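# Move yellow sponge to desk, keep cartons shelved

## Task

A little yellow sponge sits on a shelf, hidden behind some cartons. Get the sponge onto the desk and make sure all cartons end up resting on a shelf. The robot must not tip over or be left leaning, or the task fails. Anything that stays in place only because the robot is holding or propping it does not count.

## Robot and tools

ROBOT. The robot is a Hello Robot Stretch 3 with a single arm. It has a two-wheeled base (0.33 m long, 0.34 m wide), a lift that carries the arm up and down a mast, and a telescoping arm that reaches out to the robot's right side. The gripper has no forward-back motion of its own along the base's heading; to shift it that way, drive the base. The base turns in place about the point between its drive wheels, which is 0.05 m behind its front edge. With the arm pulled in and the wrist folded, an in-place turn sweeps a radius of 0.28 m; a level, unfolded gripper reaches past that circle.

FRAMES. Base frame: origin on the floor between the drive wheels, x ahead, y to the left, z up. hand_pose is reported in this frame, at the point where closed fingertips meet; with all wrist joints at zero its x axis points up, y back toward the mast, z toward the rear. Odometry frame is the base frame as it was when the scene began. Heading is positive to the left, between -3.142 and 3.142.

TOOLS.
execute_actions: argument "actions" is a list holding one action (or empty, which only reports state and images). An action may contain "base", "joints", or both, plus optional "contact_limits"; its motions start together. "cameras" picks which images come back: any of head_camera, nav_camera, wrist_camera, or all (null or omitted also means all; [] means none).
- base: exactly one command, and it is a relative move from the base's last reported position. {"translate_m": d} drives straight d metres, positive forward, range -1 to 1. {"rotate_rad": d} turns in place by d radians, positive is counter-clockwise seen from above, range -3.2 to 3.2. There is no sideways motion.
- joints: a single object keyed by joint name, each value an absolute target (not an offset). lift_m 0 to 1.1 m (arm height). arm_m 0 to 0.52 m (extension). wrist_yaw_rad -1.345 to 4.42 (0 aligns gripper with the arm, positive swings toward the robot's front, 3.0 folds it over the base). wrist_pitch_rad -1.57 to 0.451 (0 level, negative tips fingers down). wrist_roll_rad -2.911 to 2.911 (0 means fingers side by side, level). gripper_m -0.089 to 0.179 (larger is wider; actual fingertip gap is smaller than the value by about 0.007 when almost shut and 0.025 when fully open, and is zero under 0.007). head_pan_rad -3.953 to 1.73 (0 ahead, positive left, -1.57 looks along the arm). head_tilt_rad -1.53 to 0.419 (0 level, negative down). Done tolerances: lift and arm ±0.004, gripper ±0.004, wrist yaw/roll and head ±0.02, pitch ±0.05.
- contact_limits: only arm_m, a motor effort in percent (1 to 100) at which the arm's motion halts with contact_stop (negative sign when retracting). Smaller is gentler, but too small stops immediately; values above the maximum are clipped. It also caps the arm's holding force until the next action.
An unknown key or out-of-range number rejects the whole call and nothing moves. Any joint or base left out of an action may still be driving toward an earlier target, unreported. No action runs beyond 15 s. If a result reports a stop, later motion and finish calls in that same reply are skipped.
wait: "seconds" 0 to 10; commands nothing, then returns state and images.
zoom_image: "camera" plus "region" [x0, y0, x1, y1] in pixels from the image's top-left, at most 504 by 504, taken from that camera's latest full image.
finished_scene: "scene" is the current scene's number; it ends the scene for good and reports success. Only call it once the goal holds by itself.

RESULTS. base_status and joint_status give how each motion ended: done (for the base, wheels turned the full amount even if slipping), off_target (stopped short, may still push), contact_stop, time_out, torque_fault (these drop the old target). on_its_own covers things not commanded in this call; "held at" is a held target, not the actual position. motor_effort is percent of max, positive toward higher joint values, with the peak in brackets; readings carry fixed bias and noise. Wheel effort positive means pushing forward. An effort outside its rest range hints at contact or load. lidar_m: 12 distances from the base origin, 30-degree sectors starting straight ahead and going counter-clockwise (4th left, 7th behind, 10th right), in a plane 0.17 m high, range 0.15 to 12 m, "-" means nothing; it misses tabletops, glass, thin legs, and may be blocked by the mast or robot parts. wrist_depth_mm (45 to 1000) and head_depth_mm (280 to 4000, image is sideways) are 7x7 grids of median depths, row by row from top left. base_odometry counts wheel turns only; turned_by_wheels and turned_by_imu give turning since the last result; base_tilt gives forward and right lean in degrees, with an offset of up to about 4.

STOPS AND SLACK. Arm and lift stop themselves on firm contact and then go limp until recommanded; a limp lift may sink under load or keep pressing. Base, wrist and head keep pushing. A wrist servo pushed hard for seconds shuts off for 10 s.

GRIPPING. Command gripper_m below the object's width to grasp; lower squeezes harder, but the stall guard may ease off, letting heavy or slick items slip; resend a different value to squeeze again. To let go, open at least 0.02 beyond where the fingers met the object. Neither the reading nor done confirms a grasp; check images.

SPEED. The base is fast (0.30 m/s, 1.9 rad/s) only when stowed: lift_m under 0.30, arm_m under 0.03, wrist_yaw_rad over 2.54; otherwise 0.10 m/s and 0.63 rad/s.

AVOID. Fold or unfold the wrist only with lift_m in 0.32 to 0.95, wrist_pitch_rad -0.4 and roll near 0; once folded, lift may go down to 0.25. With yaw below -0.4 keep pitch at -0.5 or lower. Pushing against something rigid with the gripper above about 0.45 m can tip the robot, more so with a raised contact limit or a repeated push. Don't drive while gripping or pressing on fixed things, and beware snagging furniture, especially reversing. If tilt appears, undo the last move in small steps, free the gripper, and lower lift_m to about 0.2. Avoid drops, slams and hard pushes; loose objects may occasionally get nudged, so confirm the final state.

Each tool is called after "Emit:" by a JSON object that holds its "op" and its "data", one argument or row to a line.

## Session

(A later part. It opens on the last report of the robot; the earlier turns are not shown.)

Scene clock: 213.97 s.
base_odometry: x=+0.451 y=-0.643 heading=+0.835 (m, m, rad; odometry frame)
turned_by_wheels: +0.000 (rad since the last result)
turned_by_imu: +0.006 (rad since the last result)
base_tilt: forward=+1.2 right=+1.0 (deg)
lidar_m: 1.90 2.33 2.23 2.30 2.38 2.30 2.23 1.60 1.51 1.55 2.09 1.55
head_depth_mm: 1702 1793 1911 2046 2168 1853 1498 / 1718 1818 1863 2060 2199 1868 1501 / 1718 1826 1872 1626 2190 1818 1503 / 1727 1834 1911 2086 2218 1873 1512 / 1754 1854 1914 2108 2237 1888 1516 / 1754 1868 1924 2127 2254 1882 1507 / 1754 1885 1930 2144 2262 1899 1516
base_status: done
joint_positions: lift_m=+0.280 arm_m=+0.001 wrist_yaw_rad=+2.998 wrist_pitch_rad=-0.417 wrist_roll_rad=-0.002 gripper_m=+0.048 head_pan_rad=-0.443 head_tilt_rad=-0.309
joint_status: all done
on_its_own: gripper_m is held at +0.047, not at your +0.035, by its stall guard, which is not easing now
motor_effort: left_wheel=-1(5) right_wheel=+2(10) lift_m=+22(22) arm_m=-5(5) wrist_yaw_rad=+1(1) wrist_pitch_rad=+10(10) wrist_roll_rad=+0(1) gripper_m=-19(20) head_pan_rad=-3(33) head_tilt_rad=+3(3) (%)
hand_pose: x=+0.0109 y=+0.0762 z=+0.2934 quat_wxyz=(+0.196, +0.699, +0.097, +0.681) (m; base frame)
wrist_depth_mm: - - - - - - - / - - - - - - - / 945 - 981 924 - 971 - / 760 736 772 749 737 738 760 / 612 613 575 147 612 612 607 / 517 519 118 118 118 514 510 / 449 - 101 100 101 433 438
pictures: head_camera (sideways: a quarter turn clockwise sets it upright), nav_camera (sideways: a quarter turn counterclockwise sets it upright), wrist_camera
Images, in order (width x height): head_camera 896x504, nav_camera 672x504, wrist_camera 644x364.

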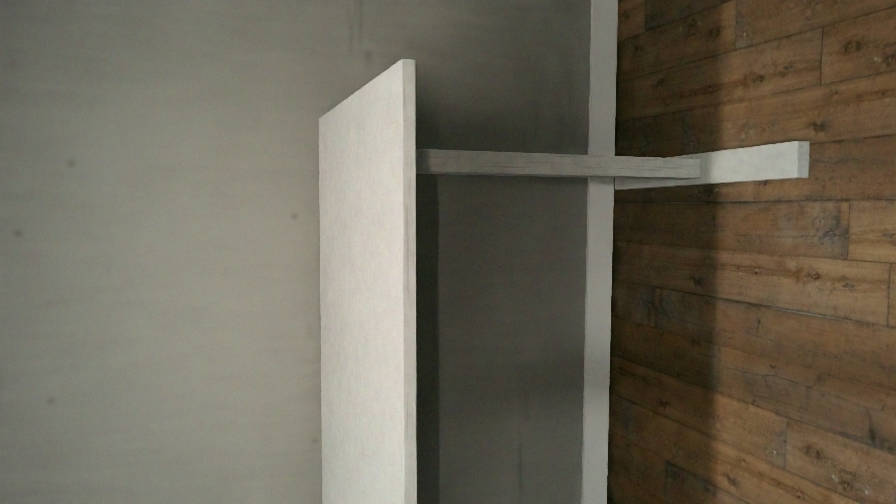

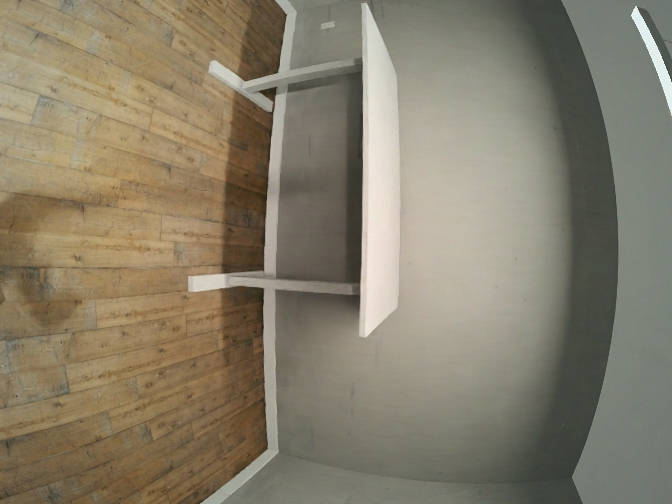

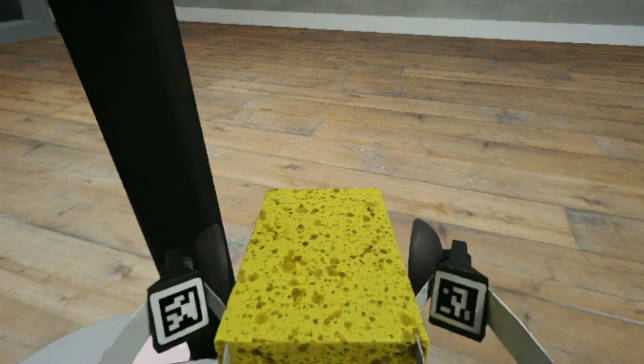

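Emit:
{"op": "execute_actions", "data": {
  "actions": [
    {"base":{"translate_m":0.8}}
  ],
  "cameras": []
}}

Emit:
{"op": "execute_actions", "data": {
  "actions": [
    {"base":{"rotate_rad":1.08},"joints":{"lift_m":0.94,"head_pan_rad":-1.57,"head_tilt_rad":-0.6}}
  ],
  "cameras": ["head_camera"]
}}

Emit:
{"op": "execute_actions", "data": {
  "actions": [
    {"joints":{"wrist_yaw_rad":0,"lift_m":1.0}}
  ],
  "cameras": ["wrist_camera"]
}}

Scene clock: 223.87 s.
base_odometry: x=+0.988 y=-0.050 heading=+0.835 (m, m, rad; odometry frame)
turned_by_wheels: +0.000 (rad since the last result)
turned_by_imu: +0.006 (rad since the last result)
base_tilt: forward=+1.2 right=+1.1 (deg)
lidar_m: 1.10 1.82 1.84 1.90 2.57 3.00 2.77 1.99 1.89 1.90 0.96 1.30
head_depth_mm: 1094 1158 1235 989 673 1517 1504 / 1103 1160 1241 994 674 1531 1504 / 1110 1180 1253 998 678 1542 1505 / 1110 1185 1257 999 681 1556 1503 / 1120 1196 1265 1008 682 1571 1509 / 1125 1196 1273 1013 685 1592 1520 / 1136 1207 1285 1018 688 1596 1522
base_status: done
joint_positions: lift_m=+0.280 arm_m=+0.001 wrist_yaw_rad=+2.998 wrist_pitch_rad=-0.417 wrist_roll_rad=-0.002 gripper_m=+0.048 head_pan_rad=-0.443 head_tilt_rad=-0.309
joint_status: not commanded
on_its_own: gripper_m is held at +0.047, not at your +0.035, by its stall guard, which is not easing now
motor_effort: left_wheel=-1(4) right_wheel=+3(7) lift_m=+22(22) arm_m=-5(5) wrist_yaw_rad=+1(1) wrist_pitch_rad=+10(10) wrist_roll_rad=+0(0) gripper_m=-19(20) head_pan_rad=-4(4) head_tilt_rad=+3(3) (%)
hand_pose: x=+0.0109 y=+0.0762 z=+0.2934 quat_wxyz=(+0.196, +0.699, +0.097, +0.681) (m; base frame)
wrist_depth_mm: - - - - - - - / - - - - - - - / 984 - 985 938 - 945 949 / 746 742 773 750 748 744 747 / 597 616 575 147 595 614 606 / 514 517 118 118 118 505 505 / 463 - 101 100 101 430 441
pictures: none
No camera images: the call's "cameras" was empty. Leave "cameras" out to get every camera's image.

Scene clock: 230.70 s.
base_odometry: x=+0.988 y=-0.050 heading=+1.915 (m, m, rad; odometry frame)
turned_by_wheels: +1.080 (rad since the last result)
turned_by_imu: +1.074 (rad since the last result)
base_tilt: forward=+1.2 right=+1.2 (deg)
lidar_m: 1.85 1.93 2.65 2.99 2.67 1.94 1.89 1.84 0.96 1.30 1.11 1.87
head_depth_mm: 1110 1074 741 605 1710 - - / 1118 1076 742 607 1705 - - / 1117 1086 745 608 1712 - - / 1120 1093 746 610 1712 - - / 1126 1098 752 613 1711 - - / 1127 1098 755 615 1721 1489 1215 / 1128 1114 755 615 1733 1454 1251
base_status: done
joint_positions: lift_m=+0.940 arm_m=+0.001 wrist_yaw_rad=+2.998 wrist_pitch_rad=-0.417 wrist_roll_rad=-0.002 gripper_m=+0.048 head_pan_rad=-1.563 head_tilt_rad=-0.593
joint_status: all done
on_its_own: gripper_m is held at +0.047, not at your +0.035, by its stall guard, which is not easing now
motor_effort: left_wheel=-2(6) right_wheel=+2(9) lift_m=+50(57) arm_m=-5(5) wrist_yaw_rad=+1(1) wrist_pitch_rad=+11(10) wrist_roll_rad=+0(0) gripper_m=-20(20) head_pan_rad=-4(47) head_tilt_rad=-3(17) (%)
hand_pose: x=+0.0109 y=+0.0762 z=+0.9524 quat_wxyz=(+0.196, +0.699, +0.097, +0.681) (m; base frame)
wrist_depth_mm: - - - - - - - / - - - - - - - / - - - - - - - / - - - - - - - / - - - 147 - - - / - - 118 118 118 - - / - - 101 100 101 - -
pictures: head_camera (sideways: a quarter turn clockwise sets it upright)
Images, in order (width x height): head_camera 896x504.

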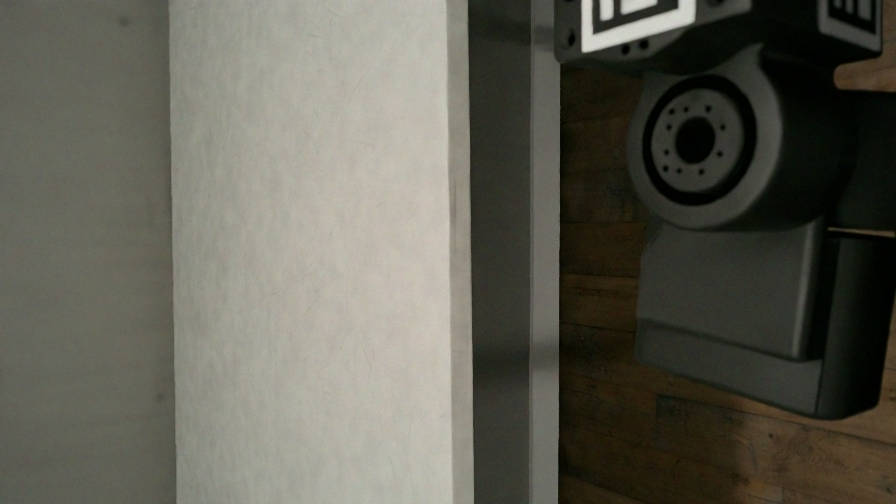

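Scene clock: 233.20 s.
base_odometry: x=+0.988 y=-0.050 heading=+1.915 (m, m, rad; odometry frame)
turned_by_wheels: +0.000 (rad since the last result)
turned_by_imu: +0.001 (rad since the last result)
base_tilt: forward=+1.3 right=+1.0 (deg)
lidar_m: 1.85 1.92 2.66 2.99 2.68 1.94 1.89 1.85 0.97 1.31 1.11 1.87
head_depth_mm: 1116 1073 741 606 - - - / 1118 1083 742 608 - - - / 1120 1081 746 - - - - / 1119 1090 748 611 1706 1415 1252 / 1124 1099 751 612 1700 1449 1243 / 1122 1105 753 612 1724 1447 1246 / 1126 1110 756 616 1730 1446 1248
base_status: not commanded
joint_positions: lift_m=+1.000 arm_m=+0.001 wrist_yaw_rad=+0.003 wrist_pitch_rad=-0.417 wrist_roll_rad=-0.002 gripper_m=+0.048 head_pan_rad=-1.563 head_tilt_rad=-0.593
joint_status: all done
on_its_own: gripper_m is held at +0.047, not at your +0.035, by its stall guard, which is not easing now
motor_effort: left_wheel=-1(1) right_wheel=+3(2) lift_m=+50(53) arm_m=-5(5) wrist_yaw_rad=-3(4) wrist_pitch_rad=+11(11) wrist_roll_rad=+0(0) gripper_m=-19(20) head_pan_rad=-4(3) head_tilt_rad=-2(2) (%)
hand_pose: x=-0.0208 y=-0.3705 z=+1.0124 quat_wxyz=(+0.693, +0.148, -0.690, -0.145) (m; base frame)
wrist_depth_mm: 1000 978 969 957 968 954 960 / 612 604 607 602 597 606 594 / 425 421 419 425 418 414 419 / 323 326 321 325 324 323 322 / - - 318 147 322 969 - / 934 - 118 118 117 - - / - - 102 100 101 - -
pictures: wrist_camera
Images, in order (width x height): wrist_camera 644x364.

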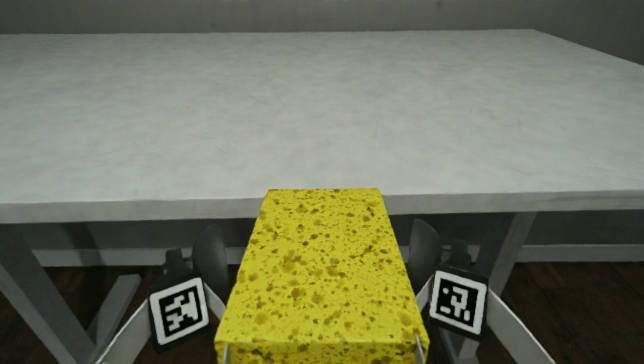

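Emit:
{"op": "execute_actions", "data": {
  "actions": [
    {"joints":{"arm_m":0.3,"wrist_pitch_rad":-0.25,"lift_m":0.96}}
  ],
  "cameras": []
}}

Scene clock: 239.07 s.
base_odometry: x=+0.988 y=-0.050 heading=+1.915 (m, m, rad; odometry frame)
turned_by_wheels: +0.000 (rad since the last result)
turned_by_imu: +0.001 (rad since the last result)
base_tilt: forward=+1.1 right=+1.3 (deg)
lidar_m: 1.85 1.92 2.66 2.99 2.68 1.94 1.89 1.83 0.96 1.30 1.10 1.87
head_depth_mm: 1115 1174 - 604 1661 1415 1238 / 1108 1183 - 608 1702 1443 1240 / 1114 1181 - 608 1706 1447 1239 / 1118 1160 687 610 1716 1447 1243 / 1119 1095 748 613 1717 1453 1242 / 1121 1104 753 613 1713 1448 1247 / 1124 1111 754 616 1725 1446 1243
base_status: not commanded
joint_positions: lift_m=+0.960 arm_m=+0.300 wrist_yaw_rad=+0.002 wrist_pitch_rad=-0.273 wrist_roll_rad=-0.002 gripper_m=+0.048 head_pan_rad=-1.563 head_tilt_rad=-0.593
joint_status: all done
on_its_own: gripper_m is held at +0.047, not at your +0.035, by its stall guard, which is not easing now
motor_effort: left_wheel=-1(1) right_wheel=+2(2) lift_m=+22(44) arm_m=+6(5) wrist_yaw_rad=-2(2) wrist_pitch_rad=+14(16) wrist_roll_rad=+0(1) gripper_m=-20(20) head_pan_rad=-4(4) head_tilt_rad=-3(3) (%)
hand_pose: x=-0.0211 y=-0.6848 z=+1.0069 quat_wxyz=(+0.702, +0.097, -0.699, -0.096) (m; base frame)
wrist_depth_mm: 686 710 697 696 705 707 725 / 717 728 749 751 753 748 736 / 539 536 533 538 527 526 505 / 369 368 360 361 358 354 354 / 278 274 261 148 268 272 269 / 222 222 119 118 118 219 218 / 186 182 102 100 101 181 183
pictures: none
No camera images: the call's "cameras" was empty. Leave "cameras" out to get every camera's image.

Emit:
{"op": "execute_actions", "data": {
  "actions": [
    {"joints":{"lift_m":0.933}}
  ],
  "cameras": []
}}

Emit:
{"op": "execute_actions", "data": {
  "actions": [
    {"joints":{"gripper_m":0.14}}
  ],
  "cameras": []
}}

Emit:
{"op": "execute_actions", "data": {
  "actions": [
    {"joints":{"arm_m":0.17,"lift_m":0.95}}
  ],
  "cameras": ["wrist_camera"]
}}

Scene clock: 243.77 s.
base_odometry: x=+0.988 y=-0.050 heading=+1.915 (m, m, rad; odometry frame)
turned_by_wheels: +0.000 (rad since the last result)
turned_by_imu: +0.001 (rad since the last result)
base_tilt: forward=+1.2 right=+1.2 (deg)
lidar_m: 1.84 1.92 2.65 2.99 2.69 1.94 1.89 1.83 0.96 1.30 1.10 1.87
head_depth_mm: 1112 1146 - 630 1677 1416 1243 / 1115 1160 - 586 1705 1444 1239 / 1120 1159 - 587 1709 1445 1240 / 1120 1089 746 611 1716 1448 1248 / 1120 1097 749 612 1717 1450 1247 / 1123 1105 753 613 1718 1452 1245 / 1127 1106 756 618 1727 1455 1251
base_status: not commanded
joint_positions: lift_m=+0.933 arm_m=+0.300 wrist_yaw_rad=+0.002 wrist_pitch_rad=-0.273 wrist_roll_rad=-0.002 gripper_m=+0.048 head_pan_rad=-1.563 head_tilt_rad=-0.593
joint_status: all done
on_its_own: gripper_m is held at +0.047, not at your +0.035, by its stall guard, which is not easing now
motor_effort: left_wheel=-1(1) right_wheel=+3(3) lift_m=+22(24) arm_m=+5(6) wrist_yaw_rad=-2(0) wrist_pitch_rad=+14(14) wrist_roll_rad=+0(0) gripper_m=-20(20) head_pan_rad=-4(4) head_tilt_rad=-2(2) (%)
hand_pose: x=-0.0211 y=-0.6849 z=+0.9800 quat_wxyz=(+0.702, +0.097, -0.699, -0.096) (m; base frame)
wrist_depth_mm: 699 692 703 719 708 698 706 / 732 731 725 738 717 749 712 / 444 447 449 434 435 426 427 / 304 304 299 298 298 296 292 / 230 228 215 147 214 225 223 / 184 184 118 118 117 181 180 / 155 151 102 101 102 147 152
pictures: none
No camera images: the call's "cameras" was empty. Leave "cameras" out to get every camera's image.

Scene clock: 245.17 s.
base_odometry: x=+0.988 y=-0.050 heading=+1.915 (m, m, rad; odometry frame)
turned_by_wheels: +0.000 (rad since the last result)
turned_by_imu: +0.000 (rad since the last result)
base_tilt: forward=+1.2 right=+1.1 (deg)
lidar_m: 1.85 1.92 2.65 2.99 2.67 1.94 1.88 1.83 0.96 1.30 1.11 1.87
head_depth_mm: 1113 1145 - 629 1685 1422 1235 / 1114 1162 - 586 1703 1447 1235 / 1120 1157 - 588 1704 1444 1242 / 1120 1088 764 611 1715 1452 1248 / 1126 1095 751 611 1718 1458 1244 / 1125 1105 752 614 1717 1453 1252 / 1129 1105 754 616 1721 1449 1246
base_status: not commanded
joint_positions: lift_m=+0.933 arm_m=+0.300 wrist_yaw_rad=+0.002 wrist_pitch_rad=-0.273 wrist_roll_rad=-0.002 gripper_m=+0.140 head_pan_rad=-1.563 head_tilt_rad=-0.593
joint_status: all done
motor_effort: left_wheel=-1(1) right_wheel=+2(2) lift_m=+22(22) arm_m=+6(6) wrist_yaw_rad=-1(1) wrist_pitch_rad=+14(14) wrist_roll_rad=+0(0) gripper_m=+1(81) head_pan_rad=-4(5) head_tilt_rad=-3(2) (%)
hand_pose: x=-0.0211 y=-0.6849 z=+0.9800 quat_wxyz=(+0.702, +0.097, -0.699, -0.096) (m; base frame)
wrist_depth_mm: 706 691 697 704 696 693 704 / 727 720 731 736 722 757 733 / 453 444 440 441 439 434 422 / 302 304 298 295 296 296 290 / 229 235 216 146 214 235 224 / 184 - 170 118 167 - 181 / - 149 102 100 102 146 150
pictures: none
No camera images: the call's "cameras" was empty. Leave "cameras" out to get every camera's image.

Scene clock: 247.37 s.
base_odometry: x=+0.988 y=-0.050 heading=+1.915 (m, m, rad; odometry frame)
turned_by_wheels: +0.000 (rad since the last result)
turned_by_imu: +0.001 (rad since the last result)
base_tilt: forward=+1.2 right=+1.1 (deg)
lidar_m: 1.85 1.93 2.65 3.00 2.68 1.94 1.89 1.84 0.96 1.30 1.11 1.87
head_depth_mm: 1112 1075 - - 1671 1420 1236 / 1117 1080 - - 1667 1442 1244 / 1112 1088 818 - 1679 1443 1241 / 1122 1089 765 634 1701 1436 1247 / 1122 1099 767 611 1709 1448 1250 / 1122 1104 753 615 1716 1449 1240 / 1130 1111 755 615 1724 1448 1250
base_status: not commanded
joint_positions: lift_m=+0.950 arm_m=+0.170 wrist_yaw_rad=+0.002 wrist_pitch_rad=-0.272 wrist_roll_rad=-0.002 gripper_m=+0.140 head_pan_rad=-1.563 head_tilt_rad=-0.593
joint_status: all done
motor_effort: left_wheel=-2(1) right_wheel=+2(2) lift_m=+50(50) arm_m=-5(6) wrist_yaw_rad=-1(1) wrist_pitch_rad=+13(14) wrist_roll_rad=+0(0) gripper_m=+1(1) head_pan_rad=-4(4) head_tilt_rad=-3(2) (%)
hand_pose: x=-0.0211 y=-0.5557 z=+0.9963 quat_wxyz=(+0.702, +0.097, -0.699, -0.095) (m; base frame)
wrist_depth_mm: 829 806 806 831 833 810 833 / 872 877 863 852 850 857 867 / 506 504 498 498 495 490 482 / 342 348 341 230 338 331 328 / 258 266 256 232 253 267 252 / 208 - 205 206 204 - 202 / 181 167 173 171 172 165 170
pictures: wrist_camera
Images, in order (width x height): wrist_camera 644x364.

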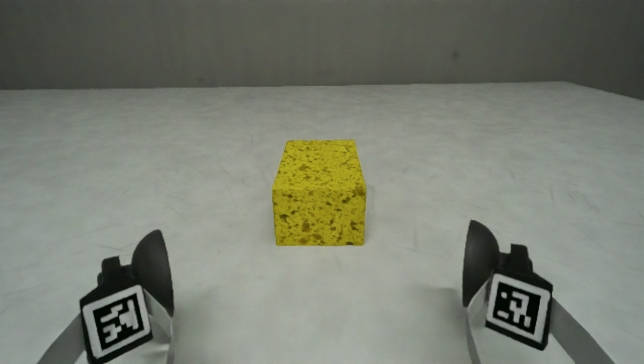

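Emit:
{"op": "finished_scene", "data": {
  "scene": 2
}}

The scene is finished: the task was done.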